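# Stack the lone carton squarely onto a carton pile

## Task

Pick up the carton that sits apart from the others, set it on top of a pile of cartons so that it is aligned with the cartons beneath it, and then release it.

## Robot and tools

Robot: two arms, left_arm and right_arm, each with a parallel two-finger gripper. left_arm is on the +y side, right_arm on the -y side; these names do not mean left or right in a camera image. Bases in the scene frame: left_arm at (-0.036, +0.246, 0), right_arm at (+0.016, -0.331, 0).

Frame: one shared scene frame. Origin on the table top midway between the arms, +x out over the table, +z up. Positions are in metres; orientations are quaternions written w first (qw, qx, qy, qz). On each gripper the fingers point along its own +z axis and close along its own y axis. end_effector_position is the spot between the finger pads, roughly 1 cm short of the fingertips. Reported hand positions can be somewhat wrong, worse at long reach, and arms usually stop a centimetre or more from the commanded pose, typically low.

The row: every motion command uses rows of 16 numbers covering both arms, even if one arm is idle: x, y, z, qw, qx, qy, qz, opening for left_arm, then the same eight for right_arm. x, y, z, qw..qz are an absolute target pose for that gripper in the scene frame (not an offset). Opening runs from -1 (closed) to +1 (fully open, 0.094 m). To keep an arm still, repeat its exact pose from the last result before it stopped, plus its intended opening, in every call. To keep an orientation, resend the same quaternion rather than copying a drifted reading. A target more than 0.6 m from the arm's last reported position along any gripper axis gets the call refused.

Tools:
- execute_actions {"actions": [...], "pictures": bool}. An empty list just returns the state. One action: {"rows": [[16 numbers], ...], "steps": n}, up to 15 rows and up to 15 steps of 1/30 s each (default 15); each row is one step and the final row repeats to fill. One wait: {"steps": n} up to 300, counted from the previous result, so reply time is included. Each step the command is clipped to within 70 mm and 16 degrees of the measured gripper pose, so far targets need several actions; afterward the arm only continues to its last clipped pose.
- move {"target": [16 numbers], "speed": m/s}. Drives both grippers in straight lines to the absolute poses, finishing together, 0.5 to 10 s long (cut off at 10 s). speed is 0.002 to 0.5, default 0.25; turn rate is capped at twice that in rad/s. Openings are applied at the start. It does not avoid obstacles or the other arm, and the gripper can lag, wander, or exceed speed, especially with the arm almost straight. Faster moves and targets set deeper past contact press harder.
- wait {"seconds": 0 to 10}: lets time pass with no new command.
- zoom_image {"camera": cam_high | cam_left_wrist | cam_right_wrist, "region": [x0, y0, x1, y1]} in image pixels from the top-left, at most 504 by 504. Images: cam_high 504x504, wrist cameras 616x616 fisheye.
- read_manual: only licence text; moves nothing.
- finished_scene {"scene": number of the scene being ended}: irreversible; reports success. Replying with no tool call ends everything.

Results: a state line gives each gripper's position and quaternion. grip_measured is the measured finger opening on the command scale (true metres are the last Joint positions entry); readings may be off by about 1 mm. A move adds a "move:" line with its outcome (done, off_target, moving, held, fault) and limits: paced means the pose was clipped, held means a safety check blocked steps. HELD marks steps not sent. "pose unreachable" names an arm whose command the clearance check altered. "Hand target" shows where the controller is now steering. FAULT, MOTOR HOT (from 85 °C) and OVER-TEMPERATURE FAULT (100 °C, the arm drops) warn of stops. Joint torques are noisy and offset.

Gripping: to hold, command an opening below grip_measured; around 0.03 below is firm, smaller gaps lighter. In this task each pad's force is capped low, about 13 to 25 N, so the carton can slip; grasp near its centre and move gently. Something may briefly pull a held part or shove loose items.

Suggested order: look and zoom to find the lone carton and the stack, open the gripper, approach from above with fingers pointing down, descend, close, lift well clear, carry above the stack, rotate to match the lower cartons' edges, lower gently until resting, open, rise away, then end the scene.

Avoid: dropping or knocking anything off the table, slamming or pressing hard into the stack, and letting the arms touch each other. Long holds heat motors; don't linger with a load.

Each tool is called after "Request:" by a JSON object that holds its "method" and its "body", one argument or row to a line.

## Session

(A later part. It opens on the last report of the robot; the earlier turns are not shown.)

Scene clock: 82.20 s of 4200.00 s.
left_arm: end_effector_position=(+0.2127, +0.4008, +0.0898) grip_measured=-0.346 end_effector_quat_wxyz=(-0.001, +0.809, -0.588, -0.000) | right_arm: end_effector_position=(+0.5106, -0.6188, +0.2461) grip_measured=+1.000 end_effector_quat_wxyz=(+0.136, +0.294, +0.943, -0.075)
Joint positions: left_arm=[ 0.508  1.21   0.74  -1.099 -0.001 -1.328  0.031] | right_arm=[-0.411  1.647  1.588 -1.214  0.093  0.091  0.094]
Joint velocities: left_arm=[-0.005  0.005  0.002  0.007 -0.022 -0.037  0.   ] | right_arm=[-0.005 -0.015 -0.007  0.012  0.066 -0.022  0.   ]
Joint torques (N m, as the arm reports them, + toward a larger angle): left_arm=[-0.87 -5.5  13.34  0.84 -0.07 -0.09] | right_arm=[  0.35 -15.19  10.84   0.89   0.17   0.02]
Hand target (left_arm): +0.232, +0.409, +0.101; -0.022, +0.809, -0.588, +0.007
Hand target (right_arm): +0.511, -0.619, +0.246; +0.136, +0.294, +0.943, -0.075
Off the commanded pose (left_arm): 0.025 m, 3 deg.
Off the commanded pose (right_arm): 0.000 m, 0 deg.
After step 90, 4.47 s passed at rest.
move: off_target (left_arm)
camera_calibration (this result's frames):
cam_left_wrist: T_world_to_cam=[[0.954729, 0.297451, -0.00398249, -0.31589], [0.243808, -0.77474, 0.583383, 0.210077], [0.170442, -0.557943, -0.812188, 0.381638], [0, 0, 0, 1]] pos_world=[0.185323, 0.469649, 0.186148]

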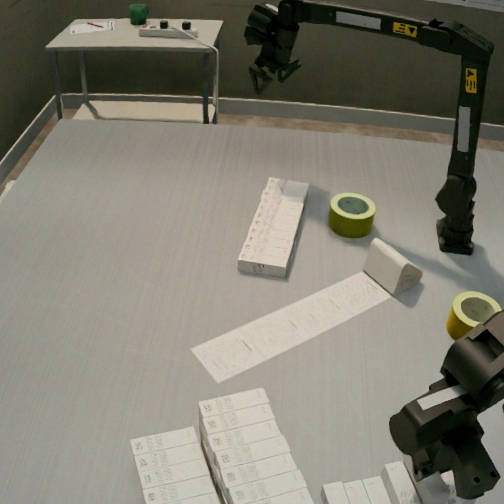

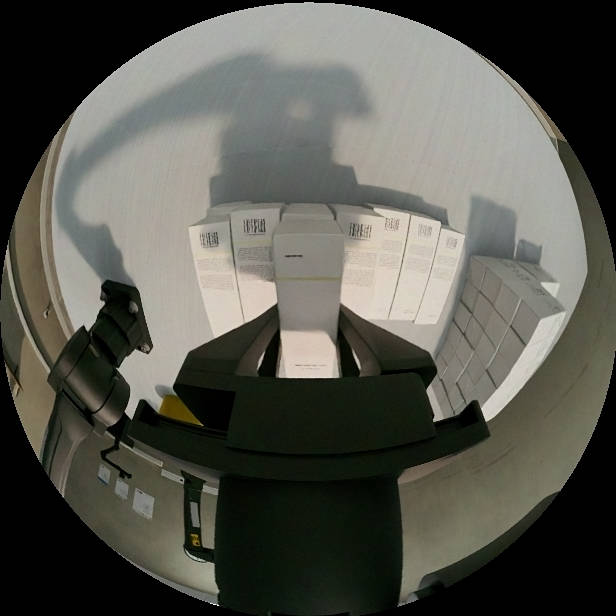

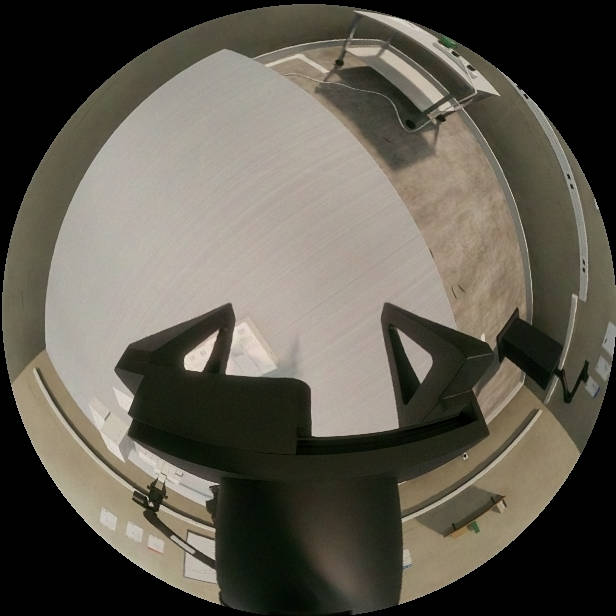

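Request:
{"method": "move", "body": {
  "target": [0.232,0.412,0.092,-0.022,0.809,-0.588,0.007,-0.5,0.5106,-0.6188,0.2461,0.136,0.294,0.943,-0.075,1],
  "speed": 0.04
}}

Request:
{"method": "zoom_image", "body": {
  "camera": "cam_left_wrist",
  "region": [190, 150, 450, 330]
}}

Scene clock: 87.97 s of 4200.00 s.
left_arm: end_effector_position=(+0.2182, +0.4042, +0.0859) grip_measured=-0.346 end_effector_quat_wxyz=(-0.007, +0.809, -0.588, +0.002) | right_arm: end_effector_position=(+0.5106, -0.6188, +0.2461) grip_measured=+1.000 end_effector_quat_wxyz=(+0.136, +0.294, +0.943, -0.075)
Joint positions: left_arm=[ 0.508  1.225  0.74  -1.07  -0.001 -1.328  0.031] | right_arm=[-0.411  1.647  1.588 -1.214  0.093  0.091  0.094]
Joint velocities: left_arm=[-0.015 -0.005 -0.012  0.007 -0.022 -0.037  0.   ] | right_arm=[-0.015 -0.015 -0.012 -0.027 -0.022  0.007  0.   ]
Joint torques (N m, as the arm reports them, + toward a larger angle): left_arm=[-0.05 -5.71 12.13  1.04 -0.06  0.01] | right_arm=[  0.32 -15.3   10.85   0.87   0.17   0.  ]
Hand target (left_arm): +0.232, +0.412, +0.092; -0.022, +0.809, -0.588, +0.007
Hand target (right_arm): +0.511, -0.619, +0.246; +0.136, +0.294, +0.943, -0.075
Off the commanded pose (left_arm): 0.017 m, 2 deg.
Off the commanded pose (right_arm): 0.000 m, 0 deg.
After step 90, 1.93 s passed at rest.
move: off_target (left_arm)
camera_calibration (this result's frames):
cam_left_wrist: T_world_to_cam=[[0.954691, 0.297428, 0.0100448, -0.323392], [0.236648, -0.779199, 0.580385, 0.217303], [0.18045, -0.551711, -0.81428, 0.374912], [0, 0, 0, 1]] pos_world=[0.189663, 0.472351, 0.182413]

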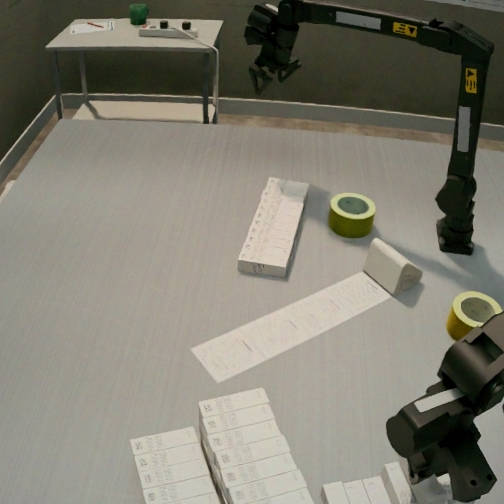

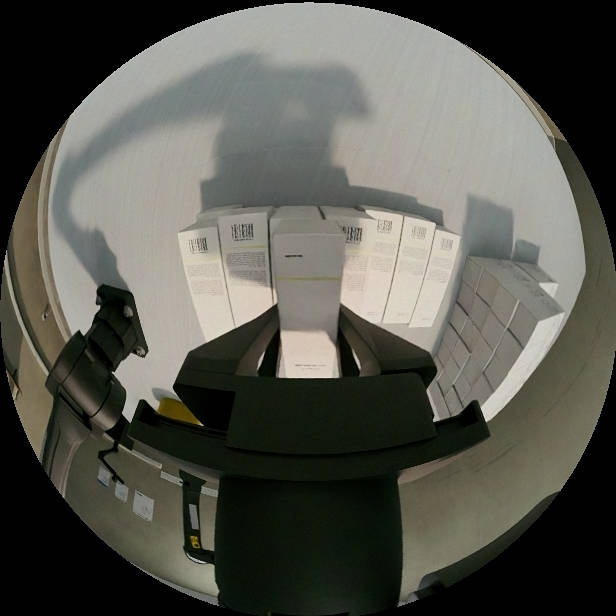

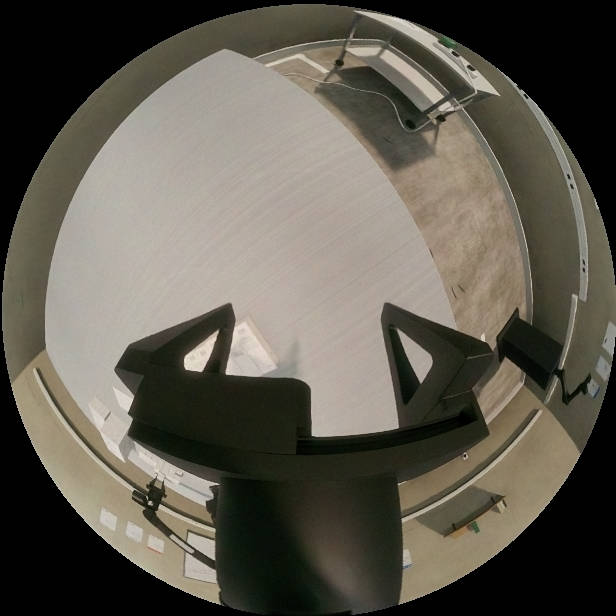

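Region (190, 150, 450, 330) of cam_left_wrist's 616x616 image, scaled by 1.938, with more detail than that image has; it fills the top 349 rows of this view, and the rest is white.

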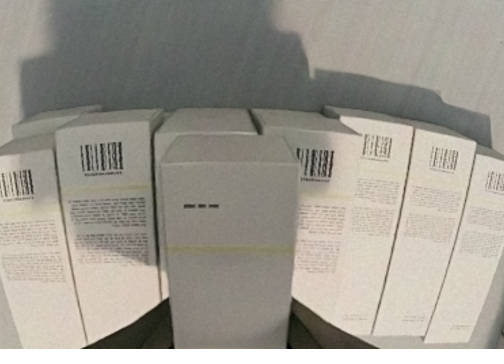

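Request:
{"method": "move", "body": {
  "target": [0.2245,0.410,0.093,-0.022,0.809,-0.588,0.007,-0.5,0.5106,-0.6188,0.2461,0.136,0.294,0.943,-0.075,1],
  "speed": 0.04
}}

Request:
{"method": "zoom_image", "body": {
  "camera": "cam_left_wrist",
  "region": [190, 150, 450, 330]
}}

Scene clock: 92.43 s of 4200.00 s.
left_arm: end_effector_position=(+0.2182, +0.4042, +0.0859) grip_measured=-0.346 end_effector_quat_wxyz=(-0.007, +0.809, -0.588, +0.002) | right_arm: end_effector_position=(+0.5106, -0.6188, +0.2461) grip_measured=+1.000 end_effector_quat_wxyz=(+0.136, +0.294, +0.943, -0.075)
Joint positions: left_arm=[ 0.508  1.225  0.74  -1.07  -0.001 -1.328  0.031] | right_arm=[-0.411  1.647  1.588 -1.214  0.093  0.091  0.094]
Joint velocities: left_arm=[ 0.015 -0.005 -0.012 -0.002  0.022  0.022 -0.   ] | right_arm=[-0.005 -0.024 -0.007  0.002 -0.007 -0.007  0.   ]
Joint torques (N m, as the arm reports them, + toward a larger angle): left_arm=[ 0.5  -7.4  10.92  0.71 -0.07  0.08] | right_arm=[  0.6  -15.39  10.86   0.93   0.18  -0.01]
Hand target (left_arm): +0.224, +0.410, +0.093; -0.022, +0.809, -0.588, +0.007
Hand target (right_arm): +0.511, -0.619, +0.246; +0.136, +0.294, +0.943, -0.075
Off the commanded pose (left_arm): 0.011 m, 2 deg.
Off the commanded pose (right_arm): 0.000 m, 0 deg.
After step 90, 0.77 s passed at rest.
move: off_target (left_arm)
camera_calibration (this result's frames):
cam_left_wrist: T_world_to_cam=[[0.954691, 0.297428, 0.0100448, -0.323392], [0.236648, -0.779199, 0.580385, 0.217303], [0.18045, -0.551711, -0.81428, 0.374912], [0, 0, 0, 1]] pos_world=[0.189663, 0.472351, 0.182413]

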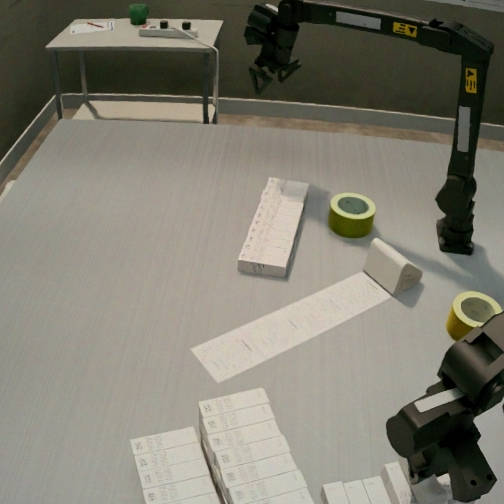

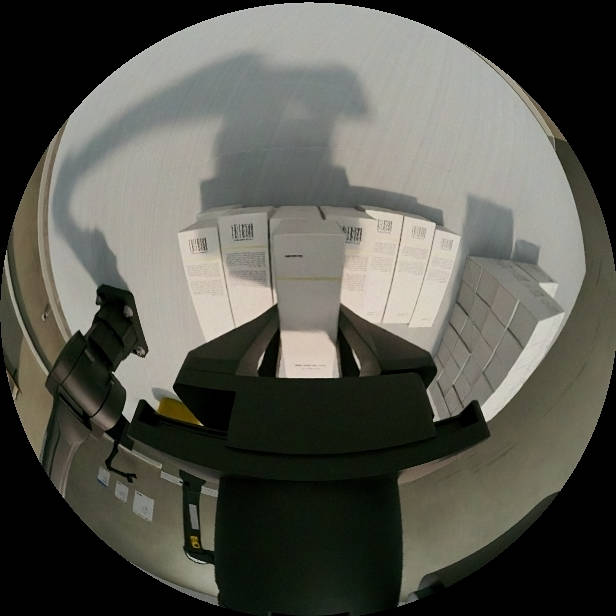

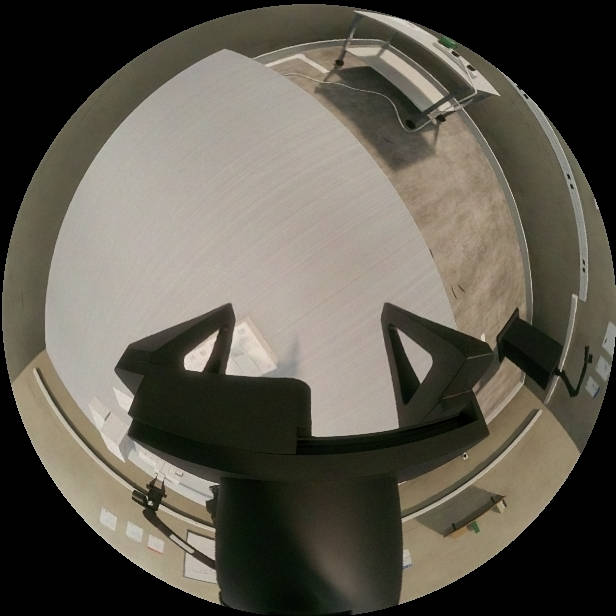

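Region (190, 150, 450, 330) of cam_left_wrist's 616x616 image, scaled by 1.938, with more detail than that image has; it fills the top 349 rows of this view, and the rest is white.

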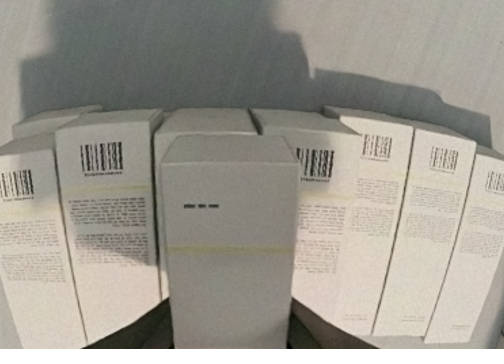

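Request:
{"method": "move", "body": {
  "target": [0.213,0.404,0.096,-0.022,0.809,-0.588,0.007,-0.5,0.5106,-0.6188,0.2461,0.136,0.294,0.943,-0.075,1],
  "speed": 0.04
}}

Scene clock: 95.03 s of 4200.00 s.
left_arm: end_effector_position=(+0.2194, +0.4049, +0.0975) grip_measured=-0.346 end_effector_quat_wxyz=(-0.027, +0.809, -0.587, +0.010) | right_arm: end_effector_position=(+0.5106, -0.6188, +0.2461) grip_measured=+1.000 end_effector_quat_wxyz=(+0.136, +0.294, +0.943, -0.075)
Joint positions: left_arm=[ 0.508  1.182  0.739 -1.07  -0.001 -1.328  0.031] | right_arm=[-0.411  1.647  1.588 -1.214  0.093  0.091  0.094]
Joint velocities: left_arm=[ 0.005  0.005 -0.022  0.002 -0.022 -0.022 -0.001] | right_arm=[-0.015 -0.005 -0.022 -0.007 -0.022  0.051  0.   ]
Joint torques (N m, as the arm reports them, + toward a larger angle): left_arm=[ 0.84 -6.97  9.35  0.2  -0.05  0.14] | right_arm=[  0.17 -15.27  10.84   0.89   0.17   0.01]
Hand target (left_arm): +0.213, +0.404, +0.096; -0.022, +0.809, -0.588, +0.007
Hand target (right_arm): +0.511, -0.619, +0.246; +0.136, +0.294, +0.943, -0.075
Off the commanded pose (left_arm): 0.007 m, 1 deg.
Off the commanded pose (right_arm): 0.000 m, 0 deg.
move: done
camera_calibration (this result's frames):
cam_left_wrist: T_world_to_cam=[[0.953611, 0.296755, 0.0506278, -0.328255], [0.216138, -0.791971, 0.571021, 0.221436], [0.209549, -0.53359, -0.819373, 0.371321], [0, 0, 0, 1]] pos_world=[0.187357, 0.470915, 0.194424]

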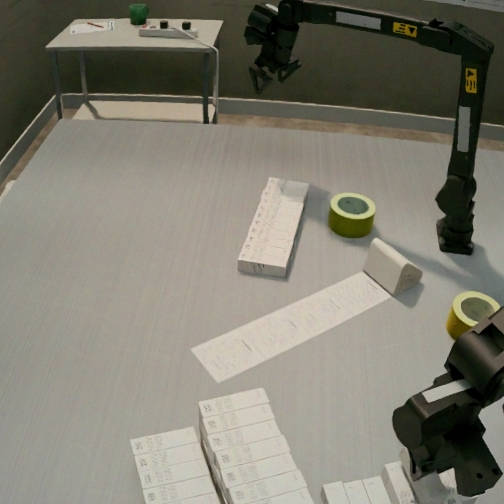

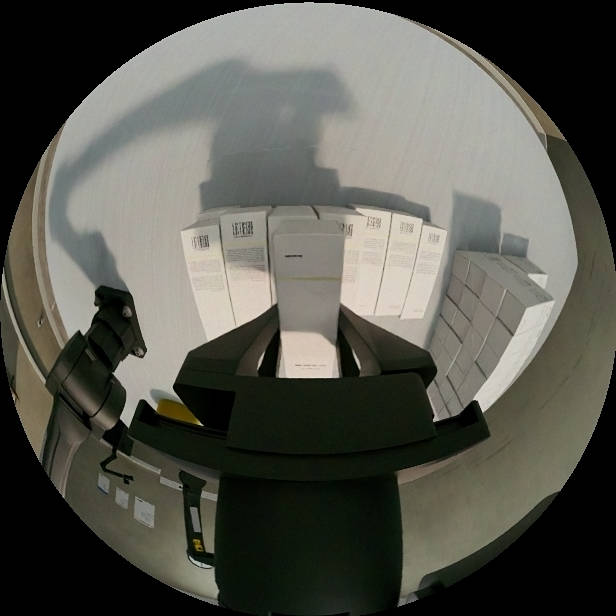

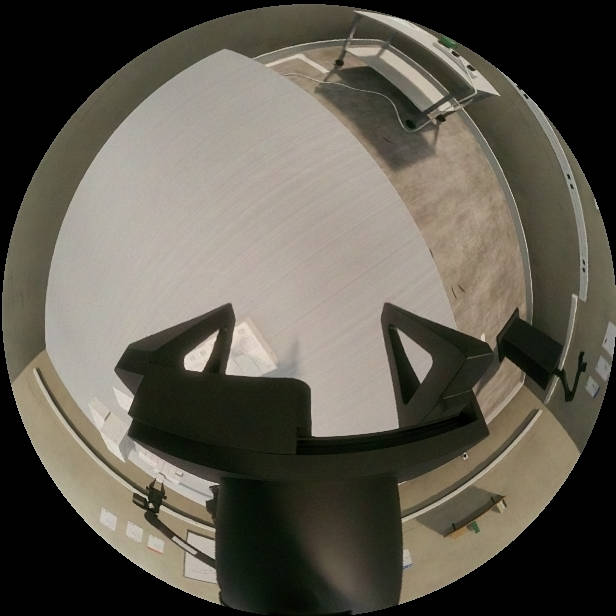

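Request:
{"method": "move", "body": {
  "target": [0.210,0.401,0.088,0,0.809,-0.588,0,-0.5,0.5106,-0.6188,0.2461,0.136,0.294,0.943,-0.075,1],
  "speed": 0.04
}}

Request:
{"method": "zoom_image", "body": {
  "camera": "cam_left_wrist",
  "region": [190, 150, 450, 330]
}}

Scene clock: 98.43 s of 4200.00 s.
left_arm: end_effector_position=(+0.2157, +0.4027, +0.0936) grip_measured=-0.346 end_effector_quat_wxyz=(-0.016, +0.809, -0.588, +0.006) | right_arm: end_effector_position=(+0.5106, -0.6188, +0.2461) grip_measured=+1.000 end_effector_quat_wxyz=(+0.136, +0.294, +0.943, -0.075)
Joint positions: left_arm=[ 0.508  1.192  0.736 -1.082 -0.001 -1.328  0.031] | right_arm=[-0.411  1.647  1.588 -1.214  0.093  0.091  0.094]
Joint velocities: left_arm=[-0.015 -0.005 -0.032 -0.002 -0.037 -0.037 -0.001] | right_arm=[-0.005  0.005 -0.007 -0.002 -0.066 -0.022  0.   ]
Joint torques (N m, as the arm reports them, + toward a larger angle): left_arm=[ 0.76 -5.33  9.49  0.01  0.06  0.1 ] | right_arm=[  0.33 -15.3   10.89   0.89   0.18   0.02]
Hand target (left_arm): +0.210, +0.401, +0.088; +0.000, +0.809, -0.588, +0.000
Hand target (right_arm): +0.511, -0.619, +0.246; +0.136, +0.294, +0.943, -0.075
Off the commanded pose (left_arm): 0.008 m, 2 deg.
Off the commanded pose (right_arm): 0.000 m, 0 deg.
move: done
camera_calibration (this result's frames):
cam_left_wrist: T_world_to_cam=[[0.954415, 0.297256, 0.0270221, -0.322095], [0.228031, -0.784565, 0.576593, 0.2166], [0.192596, -0.544147, -0.816585, 0.375312], [0, 0, 0, 1]] pos_world=[0.185738, 0.469907, 0.190288]

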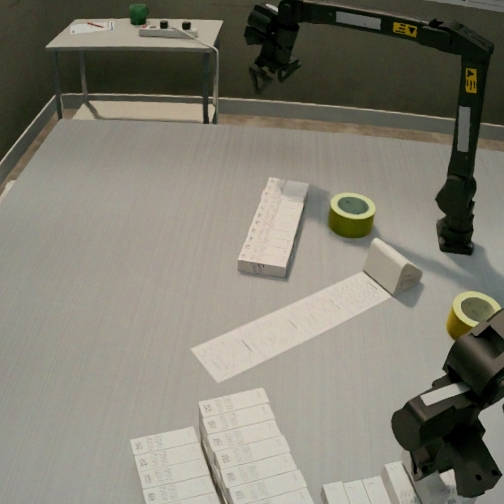

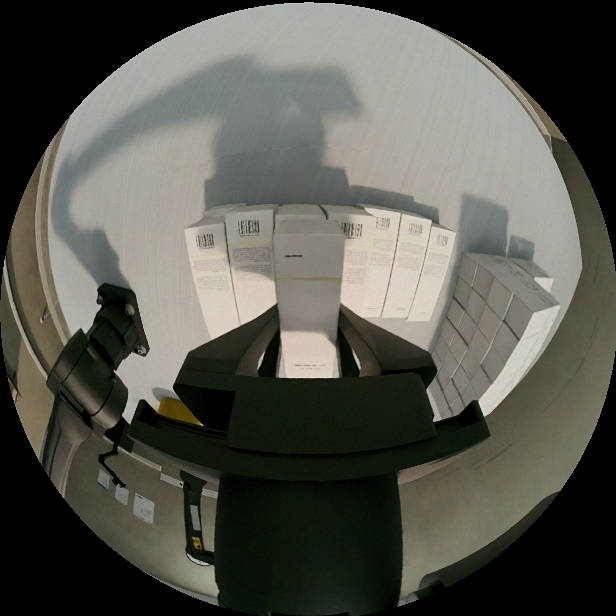

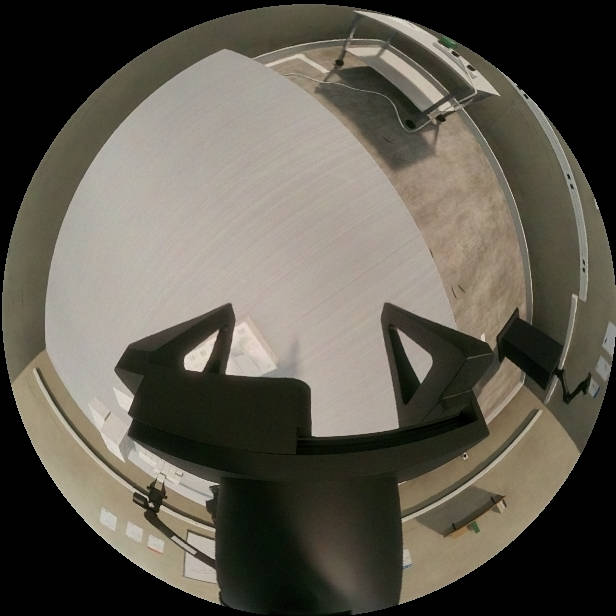

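Region (190, 150, 450, 330) of cam_left_wrist's 616x616 image, scaled by 1.938, with more detail than that image has; it fills the top 349 rows of this view, and the rest is white.

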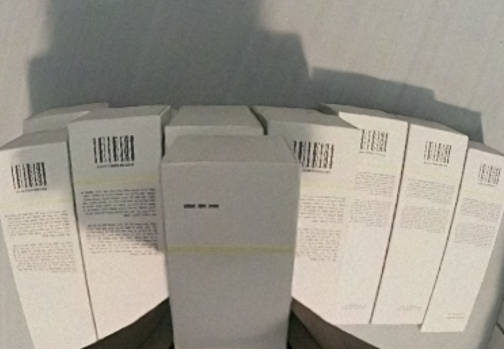

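Request:
{"method": "move", "body": {
  "target": [0.206,0.399,0.082,0.012,0.809,-0.588,-0.004,-0.5,0.5106,-0.6188,0.2461,0.136,0.294,0.943,-0.075,1],
  "speed": 0.03
}}

Request:
{"method": "zoom_image", "body": {
  "camera": "cam_left_wrist",
  "region": [190, 150, 450, 330]
}}

Scene clock: 102.03 s of 4200.00 s.
left_arm: end_effector_position=(+0.2126, +0.4007, +0.0881) grip_measured=-0.346 end_effector_quat_wxyz=(-0.005, +0.809, -0.588, +0.001) | right_arm: end_effector_position=(+0.5106, -0.6188, +0.2461) grip_measured=+1.000 end_effector_quat_wxyz=(+0.136, +0.294, +0.943, -0.075)
Joint positions: left_arm=[ 0.508  1.206  0.731 -1.086 -0.001 -1.328  0.031] | right_arm=[-0.411  1.647  1.588 -1.214  0.093  0.091  0.094]
Joint velocities: left_arm=[ 0.005 -0.005  0.002  0.002  0.081  0.022 -0.   ] | right_arm=[ 0.015 -0.015  0.002 -0.007  0.007  0.066  0.   ]
Joint torques (N m, as the arm reports them, + toward a larger angle): left_arm=[ 0.9  -5.52  9.23 -0.02  0.11  0.12] | right_arm=[  0.36 -15.3   10.83   0.88   0.18   0.01]
Hand target (left_arm): +0.206, +0.399, +0.082; +0.012, +0.809, -0.588, -0.004
Hand target (right_arm): +0.511, -0.619, +0.246; +0.136, +0.294, +0.943, -0.075
Off the commanded pose (left_arm): 0.009 m, 2 deg.
Off the commanded pose (right_arm): 0.000 m, 0 deg.
move: done
camera_calibration (this result's frames):
cam_left_wrist: T_world_to_cam=[[0.954727, 0.29745, 0.00450781, -0.31649], [0.23947, -0.777442, 0.581583, 0.213208], [0.176496, -0.554173, -0.813475, 0.377538], [0, 0, 0, 1]] pos_world=[0.18447, 0.469117, 0.184546]

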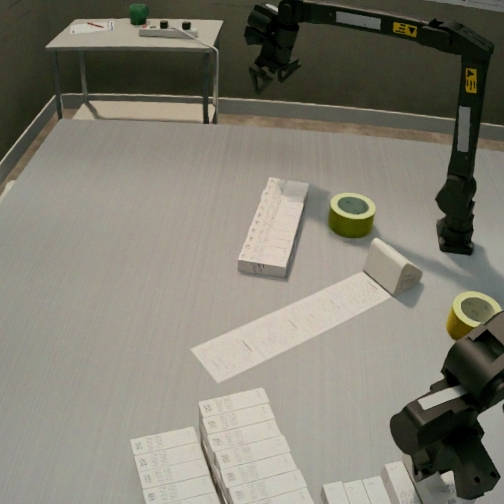

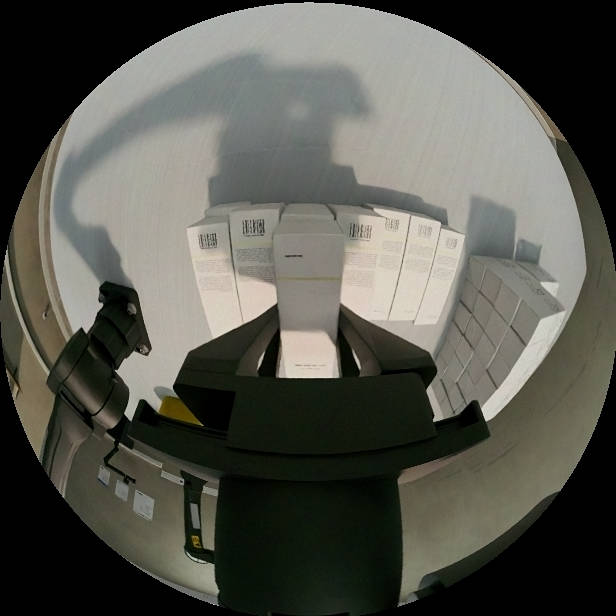

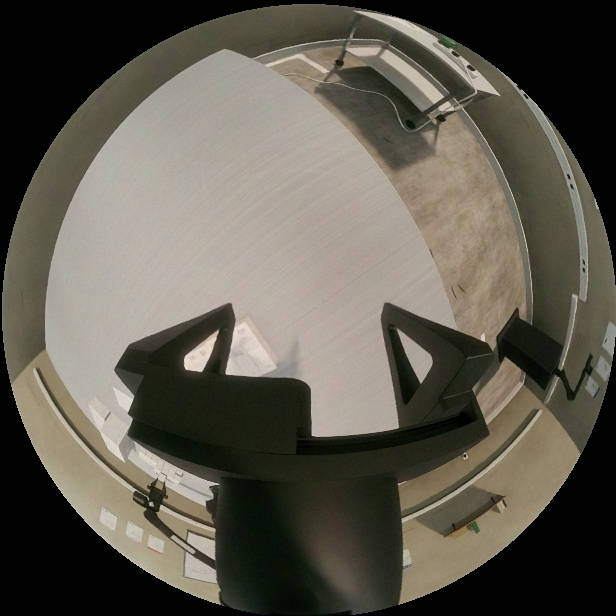

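Region (190, 150, 450, 330) of cam_left_wrist's 616x616 image, scaled by 1.938, with more detail than that image has; it fills the top 349 rows of this view, and the rest is white.

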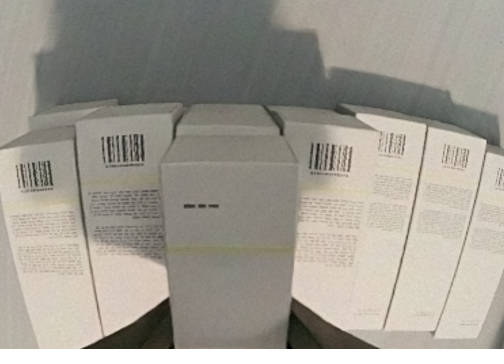

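Request:
{"method": "move", "body": {
  "target": [0.206,0.402,0.0745,0.012,0.809,-0.588,-0.004,-0.5,0.5106,-0.6188,0.2461,0.136,0.294,0.943,-0.075,1],
  "speed": 0.03
}}

Request:
{"method": "zoom_image", "body": {
  "camera": "cam_left_wrist",
  "region": [190, 150, 450, 330]
}}

Scene clock: 105.13 s of 4200.00 s.
left_arm: end_effector_position=(+0.2089, +0.3987, +0.0812) grip_measured=-0.346 end_effector_quat_wxyz=(+0.006, +0.808, -0.589, -0.003) | right_arm: end_effector_position=(+0.5106, -0.6188, +0.2461) grip_measured=+1.000 end_effector_quat_wxyz=(+0.136, +0.294, +0.943, -0.075)
Joint positions: left_arm=[ 0.509  1.221  0.723 -1.086 -0.001 -1.324  0.031] | right_arm=[-0.411  1.647  1.588 -1.214  0.093  0.091  0.094]
Joint velocities: left_arm=[-0.005 -0.015 -0.012  0.002 -0.081  0.051 -0.   ] | right_arm=[ 0.005 -0.005 -0.002  0.007  0.022 -0.022  0.   ]
Joint torques (N m, as the arm reports them, + toward a larger angle): left_arm=[ 1.37 -5.68  9.04  0.76  0.1   0.16] | right_arm=[  0.45 -15.27  10.88   0.92   0.16  -0.01]
Hand target (left_arm): +0.206, +0.402, +0.075; +0.012, +0.809, -0.588, -0.004
Hand target (right_arm): +0.511, -0.619, +0.246; +0.136, +0.294, +0.943, -0.075
Off the commanded pose (left_arm): 0.008 m, 1 deg.
Off the commanded pose (right_arm): 0.000 m, 0 deg.
move: done
camera_calibration (this result's frames):
cam_left_wrist: T_world_to_cam=[[0.955499, 0.294451, -0.017901, -0.309504], [0.248523, -0.770801, 0.586602, 0.21163], [0.158927, -0.564947, -0.809677, 0.379115], [0, 0, 0, 1]] pos_world=[0.182884, 0.468438, 0.177278]

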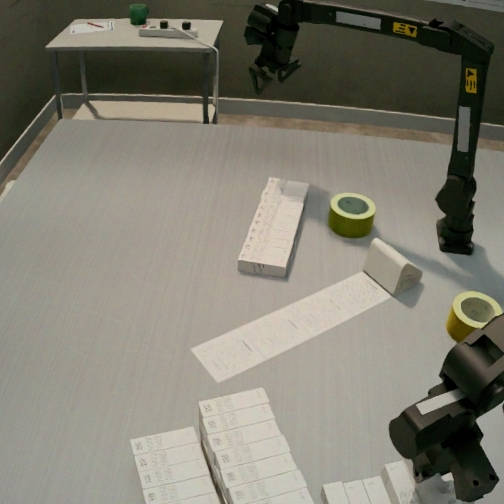

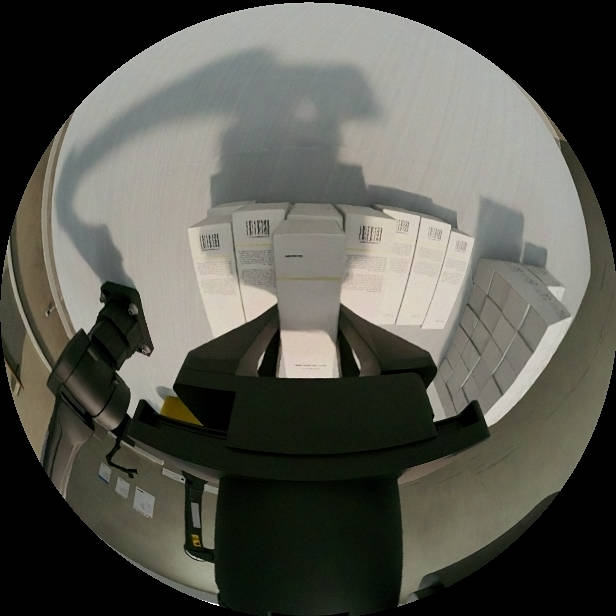

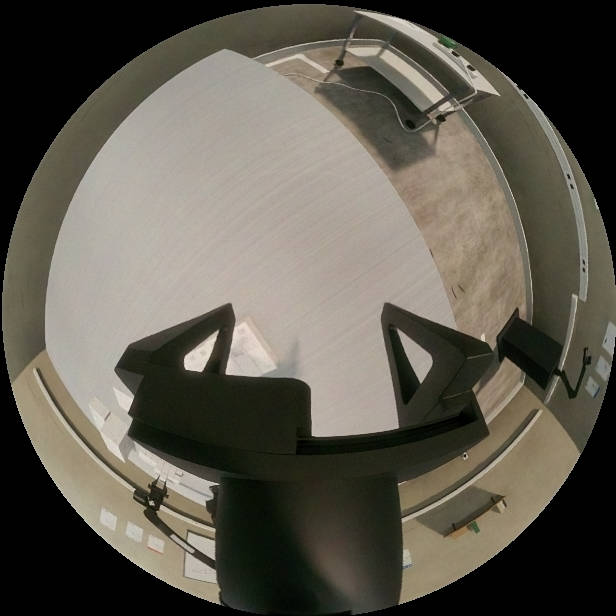

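Region (190, 150, 450, 330) of cam_left_wrist's 616x616 image, scaled by 1.938, with more detail than that image has; it fills the top 349 rows of this view, and the rest is white.

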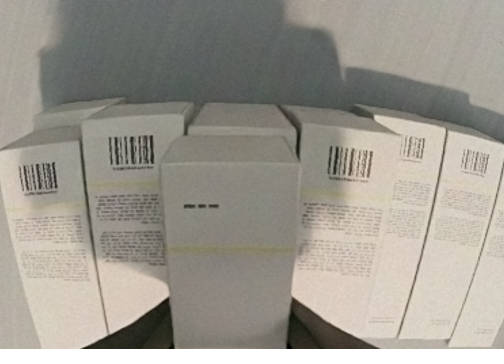

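Request:
{"method": "move", "body": {
  "target": [0.213,0.406,0.079,-0.012,0.809,-0.588,0.004,-0.5,0.5106,-0.6188,0.2461,0.136,0.294,0.943,-0.075,1],
  "speed": 0.03
}}

Request:
{"method": "zoom_image", "body": {
  "camera": "cam_left_wrist",
  "region": [190, 150, 450, 330]
}}

Scene clock: 112.87 s of 4200.00 s.
left_arm: end_effector_position=(+0.2139, +0.4018, +0.0815) grip_measured=-0.346 end_effector_quat_wxyz=(-0.005, +0.808, -0.589, +0.002) | right_arm: end_effector_position=(+0.5106, -0.6188, +0.2461) grip_measured=+1.000 end_effector_quat_wxyz=(+0.136, +0.294, +0.943, -0.075)
Joint positions: left_arm=[ 0.509  1.22   0.723 -1.062 -0.001 -1.324  0.031] | right_arm=[-0.411  1.647  1.588 -1.214  0.093  0.091  0.094]
Joint velocities: left_arm=[ 0.005 -0.015 -0.007  0.002  0.022  0.022  0.   ] | right_arm=[ 0.024 -0.024  0.007  0.002  0.007 -0.007  0.   ]
Joint torques (N m, as the arm reports them, + toward a larger angle): left_arm=[ 1.2  -6.82  8.78  1.19 -0.01  0.14] | right_arm=[  0.41 -15.09  10.86   0.93   0.18   0.  ]
Hand target (left_arm): +0.213, +0.406, +0.079; -0.012, +0.809, -0.588, +0.004
Hand target (right_arm): +0.511, -0.619, +0.246; +0.136, +0.294, +0.943, -0.075
Off the commanded pose (left_arm): 0.005 m, 1 deg.
Off the commanded pose (right_arm): 0.000 m, 0 deg.
After step 90, 3.87 s passed at rest.
move: done
camera_calibration (this result's frames):
cam_left_wrist: T_world_to_cam=[[0.955623, 0.294529, 0.0060659, -0.317184], [0.236238, -0.778471, 0.581528, 0.218737], [0.175999, -0.554289, -0.813504, 0.372699], [0, 0, 0, 1]] pos_world=[0.18584, 0.470283, 0.177914]

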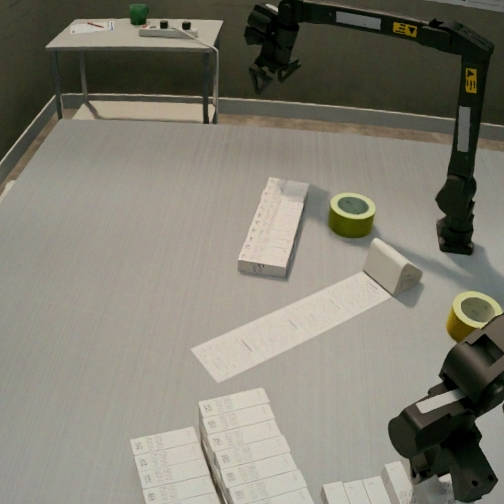

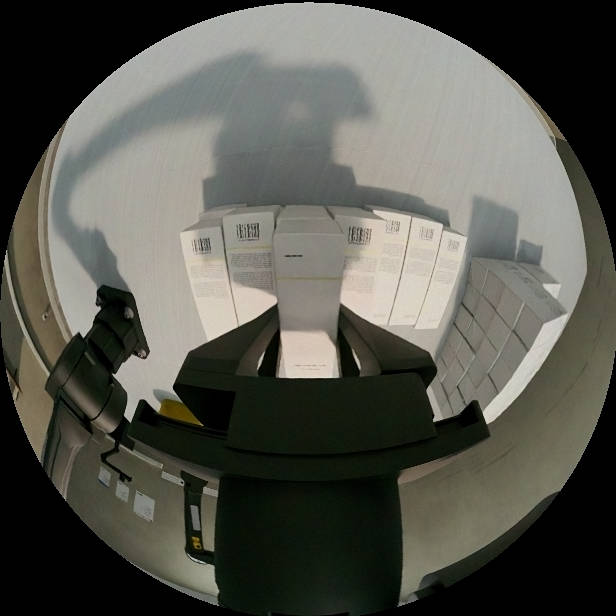

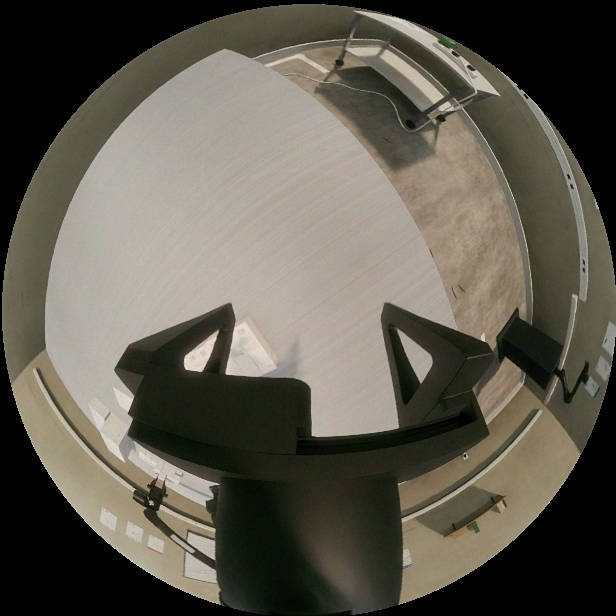

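Region (190, 150, 450, 330) of cam_left_wrist's 616x616 image, scaled by 1.938, with more detail than that image has; it fills the top 349 rows of this view, and the rest is white.

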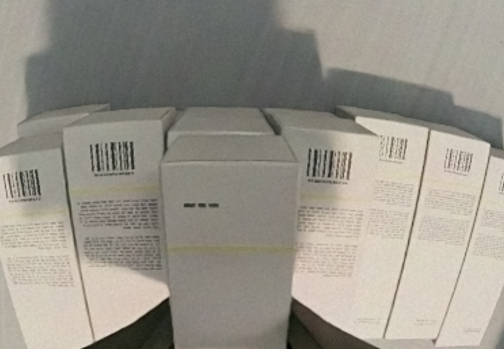

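Request:
{"method": "move", "body": {
  "target": [0.210,0.411,0.079,-0.012,0.809,-0.588,0.004,-0.5,0.5106,-0.6188,0.2461,0.136,0.294,0.943,-0.075,1],
  "speed": 0.02
}}

Request:
{"method": "zoom_image", "body": {
  "camera": "cam_left_wrist",
  "region": [190, 150, 450, 330]
}}

Scene clock: 117.30 s of 4200.00 s.
left_arm: end_effector_position=(+0.2117, +0.4065, +0.0815) grip_measured=-0.346 end_effector_quat_wxyz=(-0.007, +0.809, -0.588, +0.002) | right_arm: end_effector_position=(+0.5106, -0.6188, +0.2461) grip_measured=+1.000 end_effector_quat_wxyz=(+0.136, +0.294, +0.943, -0.075)
Joint positions: left_arm=[ 0.526  1.22   0.723 -1.059 -0.001 -1.309  0.031] | right_arm=[-0.411  1.647  1.588 -1.214  0.093  0.091  0.094]
Joint velocities: left_arm=[-0.015 -0.015 -0.012 -0.012  0.007  0.007  0.   ] | right_arm=[-0.005  0.015 -0.027 -0.002 -0.022  0.007  0.   ]
Joint torques (N m, as the arm reports them, + toward a larger angle): left_arm=[ 1.43 -6.8   8.87  1.07  0.01  0.17] | right_arm=[  0.72 -15.15  10.82   0.9    0.17   0.01]
Hand target (left_arm): +0.210, +0.411, +0.079; -0.012, +0.809, -0.588, +0.004
Hand target (right_arm): +0.511, -0.619, +0.246; +0.136, +0.294, +0.943, -0.075
Off the commanded pose (left_arm): 0.005 m, 1 deg.
Off the commanded pose (right_arm): 0.000 m, 0 deg.
After step 90, 0.67 s passed at rest.
move: done
camera_calibration (this result's frames):
cam_left_wrist: T_world_to_cam=[[0.955044, 0.29634, 0.00858126, -0.317305], [0.23648, -0.778946, 0.580793, 0.223039], [0.178797, -0.552654, -0.814006, 0.374429], [0, 0, 0, 1]] pos_world=[0.183349, 0.474695, 0.177971]

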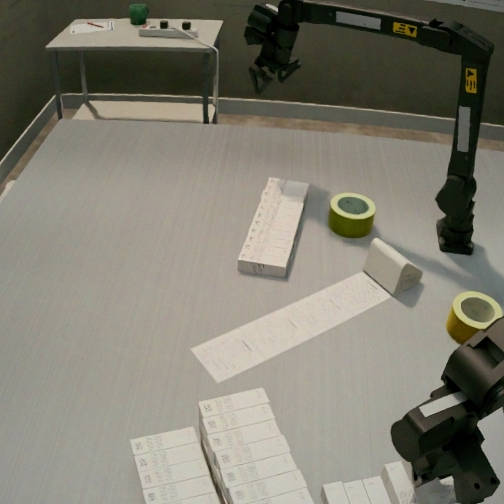

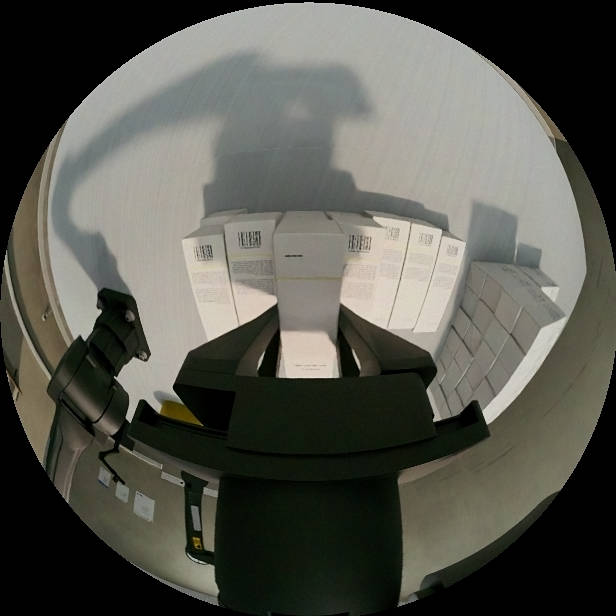

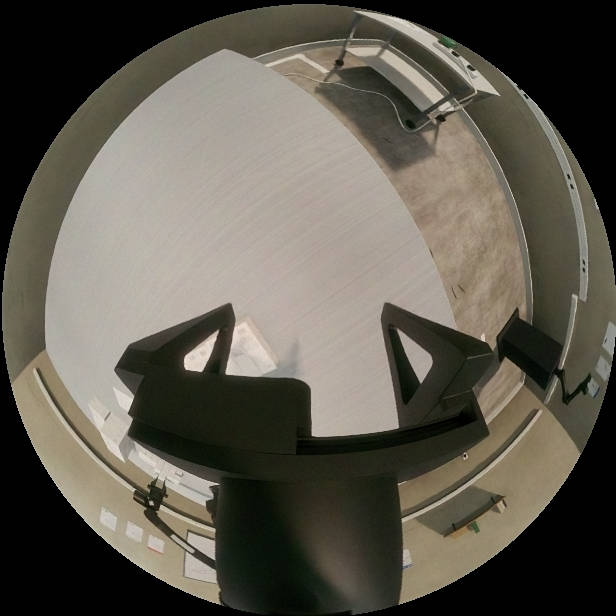

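Region (190, 150, 450, 330) of cam_left_wrist's 616x616 image, scaled by 1.938, with more detail than that image has; it fills the top 349 rows of this view, and the rest is white.

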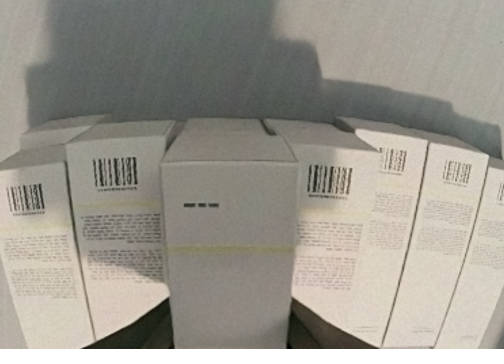

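Request:
{"method": "move", "body": {
  "target": [0.210,0.411,0.079,-0.012,0.809,-0.588,0.004,0.3,0.5106,-0.6188,0.2461,0.136,0.294,0.943,-0.075,1]
}}

Request:
{"method": "move", "body": {
  "target": [0.205,0.42,0.17,0,0.809,-0.588,0,0.3,0.5106,-0.6188,0.2461,0.136,0.294,0.943,-0.075,1],
  "speed": 0.2
}}

Scene clock: 120.17 s of 4200.00 s.
left_arm: end_effector_position=(+0.2122, +0.4068, +0.0815) grip_measured=+0.298 end_effector_quat_wxyz=(-0.008, +0.808, -0.589, +0.003) | right_arm: end_effector_position=(+0.5106, -0.6188, +0.2461) grip_measured=+1.000 end_effector_quat_wxyz=(+0.136, +0.294, +0.943, -0.075)
Joint positions: left_arm=[ 0.526  1.22   0.723 -1.057 -0.001 -1.307  0.061] | right_arm=[-0.411  1.647  1.588 -1.214  0.093  0.091  0.094]
Joint velocities: left_arm=[ 0.005  0.005  0.007 -0.022 -0.037 -0.022  0.001] | right_arm=[ 0.005 -0.005 -0.017  0.002 -0.095 -0.022  0.   ]
Joint torques (N m, as the arm reports them, + toward a larger angle): left_arm=[ 1.5  -6.82  8.89  1.    0.01  0.16] | right_arm=[  0.43 -15.38  10.84   0.86   0.18   0.02]
Hand target (left_arm): +0.210, +0.411, +0.079; -0.012, +0.809, -0.588, +0.004
Hand target (right_arm): +0.511, -0.619, +0.246; +0.136, +0.294, +0.943, -0.075
Off the commanded pose (left_arm): 0.005 m, 1 deg.
Off the commanded pose (right_arm): 0.000 m, 0 deg.
move: done
camera_calibration (this result's frames):
cam_left_wrist: T_world_to_cam=[[0.955701, 0.294141, 0.0107728, -0.31727], [0.233593, -0.780223, 0.580247, 0.224338], [0.17908, -0.552026, -0.814369, 0.374235], [0, 0, 0, 1]] pos_world=[0.183794, 0.474943, 0.178012]

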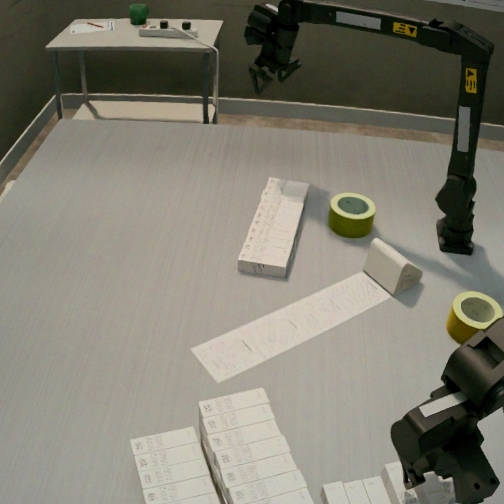

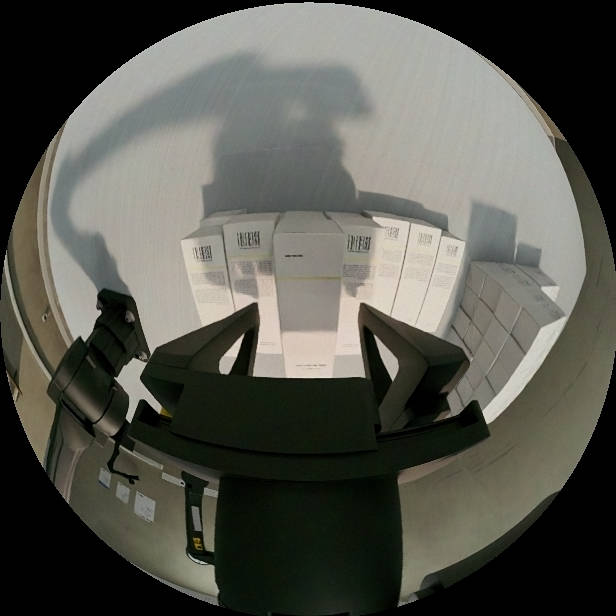

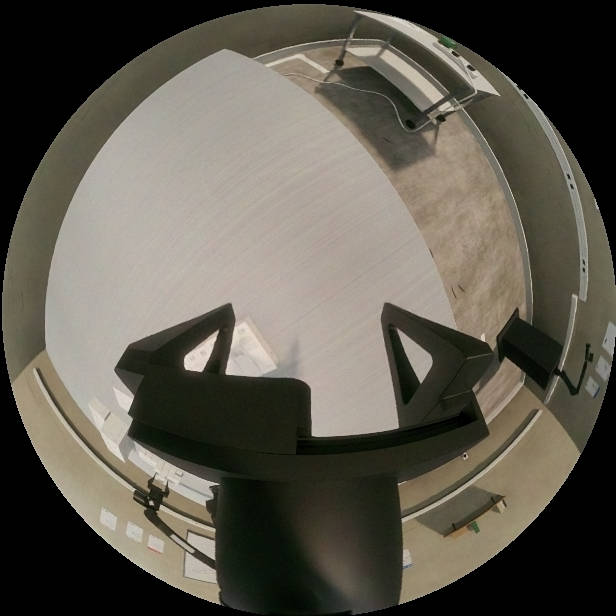

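Scene clock: 121.03 s of 4200.00 s.
left_arm: end_effector_position=(+0.2026, +0.4132, +0.1590) grip_measured=+0.299 end_effector_quat_wxyz=(+0.006, +0.809, -0.588, -0.002) | right_arm: end_effector_position=(+0.5106, -0.6188, +0.2461) grip_measured=+1.000 end_effector_quat_wxyz=(+0.136, +0.294, +0.943, -0.075)
Joint positions: left_arm=[ 0.563  1.139  0.879 -1.324 -0.001 -1.273  0.061] | right_arm=[-0.411  1.647  1.588 -1.214  0.093  0.091  0.094]
Joint velocities: left_arm=[-0.015 -0.005 -0.022 -0.032 -0.066  0.066  0.001] | right_arm=[-0.015 -0.005 -0.002  0.002 -0.051 -0.022  0.   ]
Joint torques (N m, as the arm reports them, + toward a larger angle): left_arm=[ 1.33 -6.12 13.09 -0.05  0.04  0.19] | right_arm=[  0.53 -15.26  10.79   0.9    0.17   0.02]
Hand target (left_arm): +0.206, +0.421, +0.170; -0.000, +0.809, -0.588, +0.000
Hand target (right_arm): +0.511, -0.619, +0.246; +0.136, +0.294, +0.943, -0.075
Off the commanded pose (left_arm): 0.013 m, 1 deg.
Off the commanded pose (right_arm): 0.000 m, 0 deg.
move: off_target (left_arm)
camera_calibration (this result's frames):
cam_left_wrist: T_world_to_cam=[[0.954838, 0.296639, -0.0170115, -0.307268], [0.249716, -0.77014, 0.586964, 0.178161], [0.161015, -0.564704, -0.809434, 0.450747], [0, 0, 0, 1]] pos_world=[0.176325, 0.482895, 0.255049]

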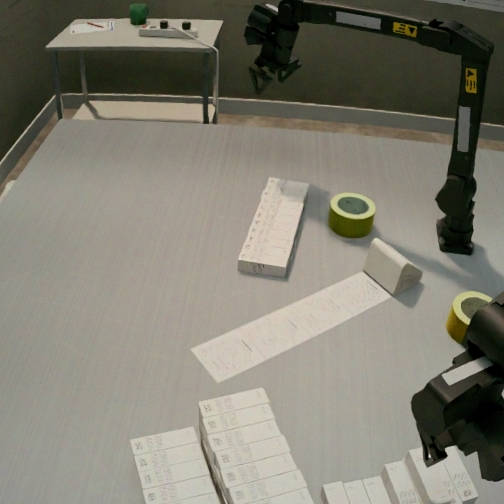

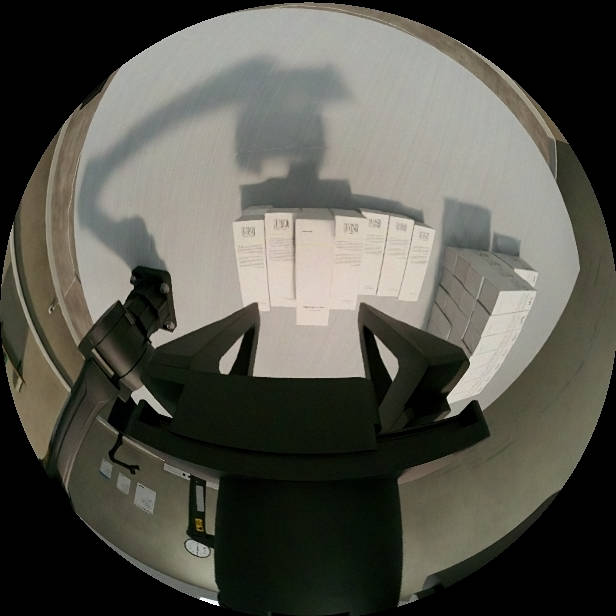

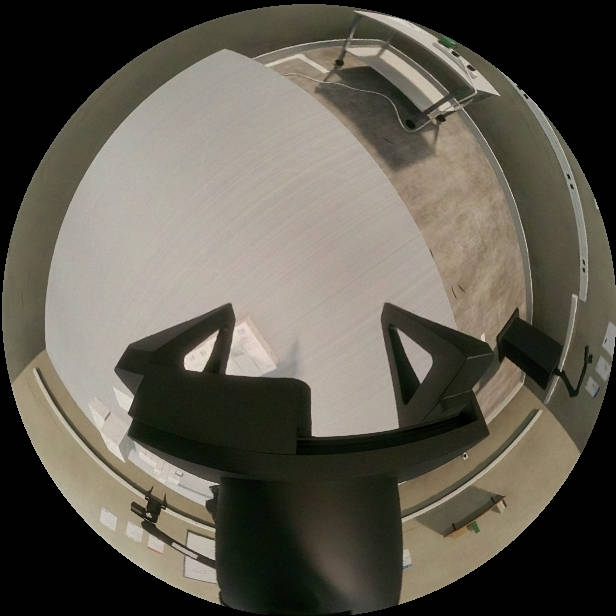

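Looks aligned.

Request:
{"method": "finished_scene", "body": {
  "scene": 1
}}

The scene is finished: the task was done.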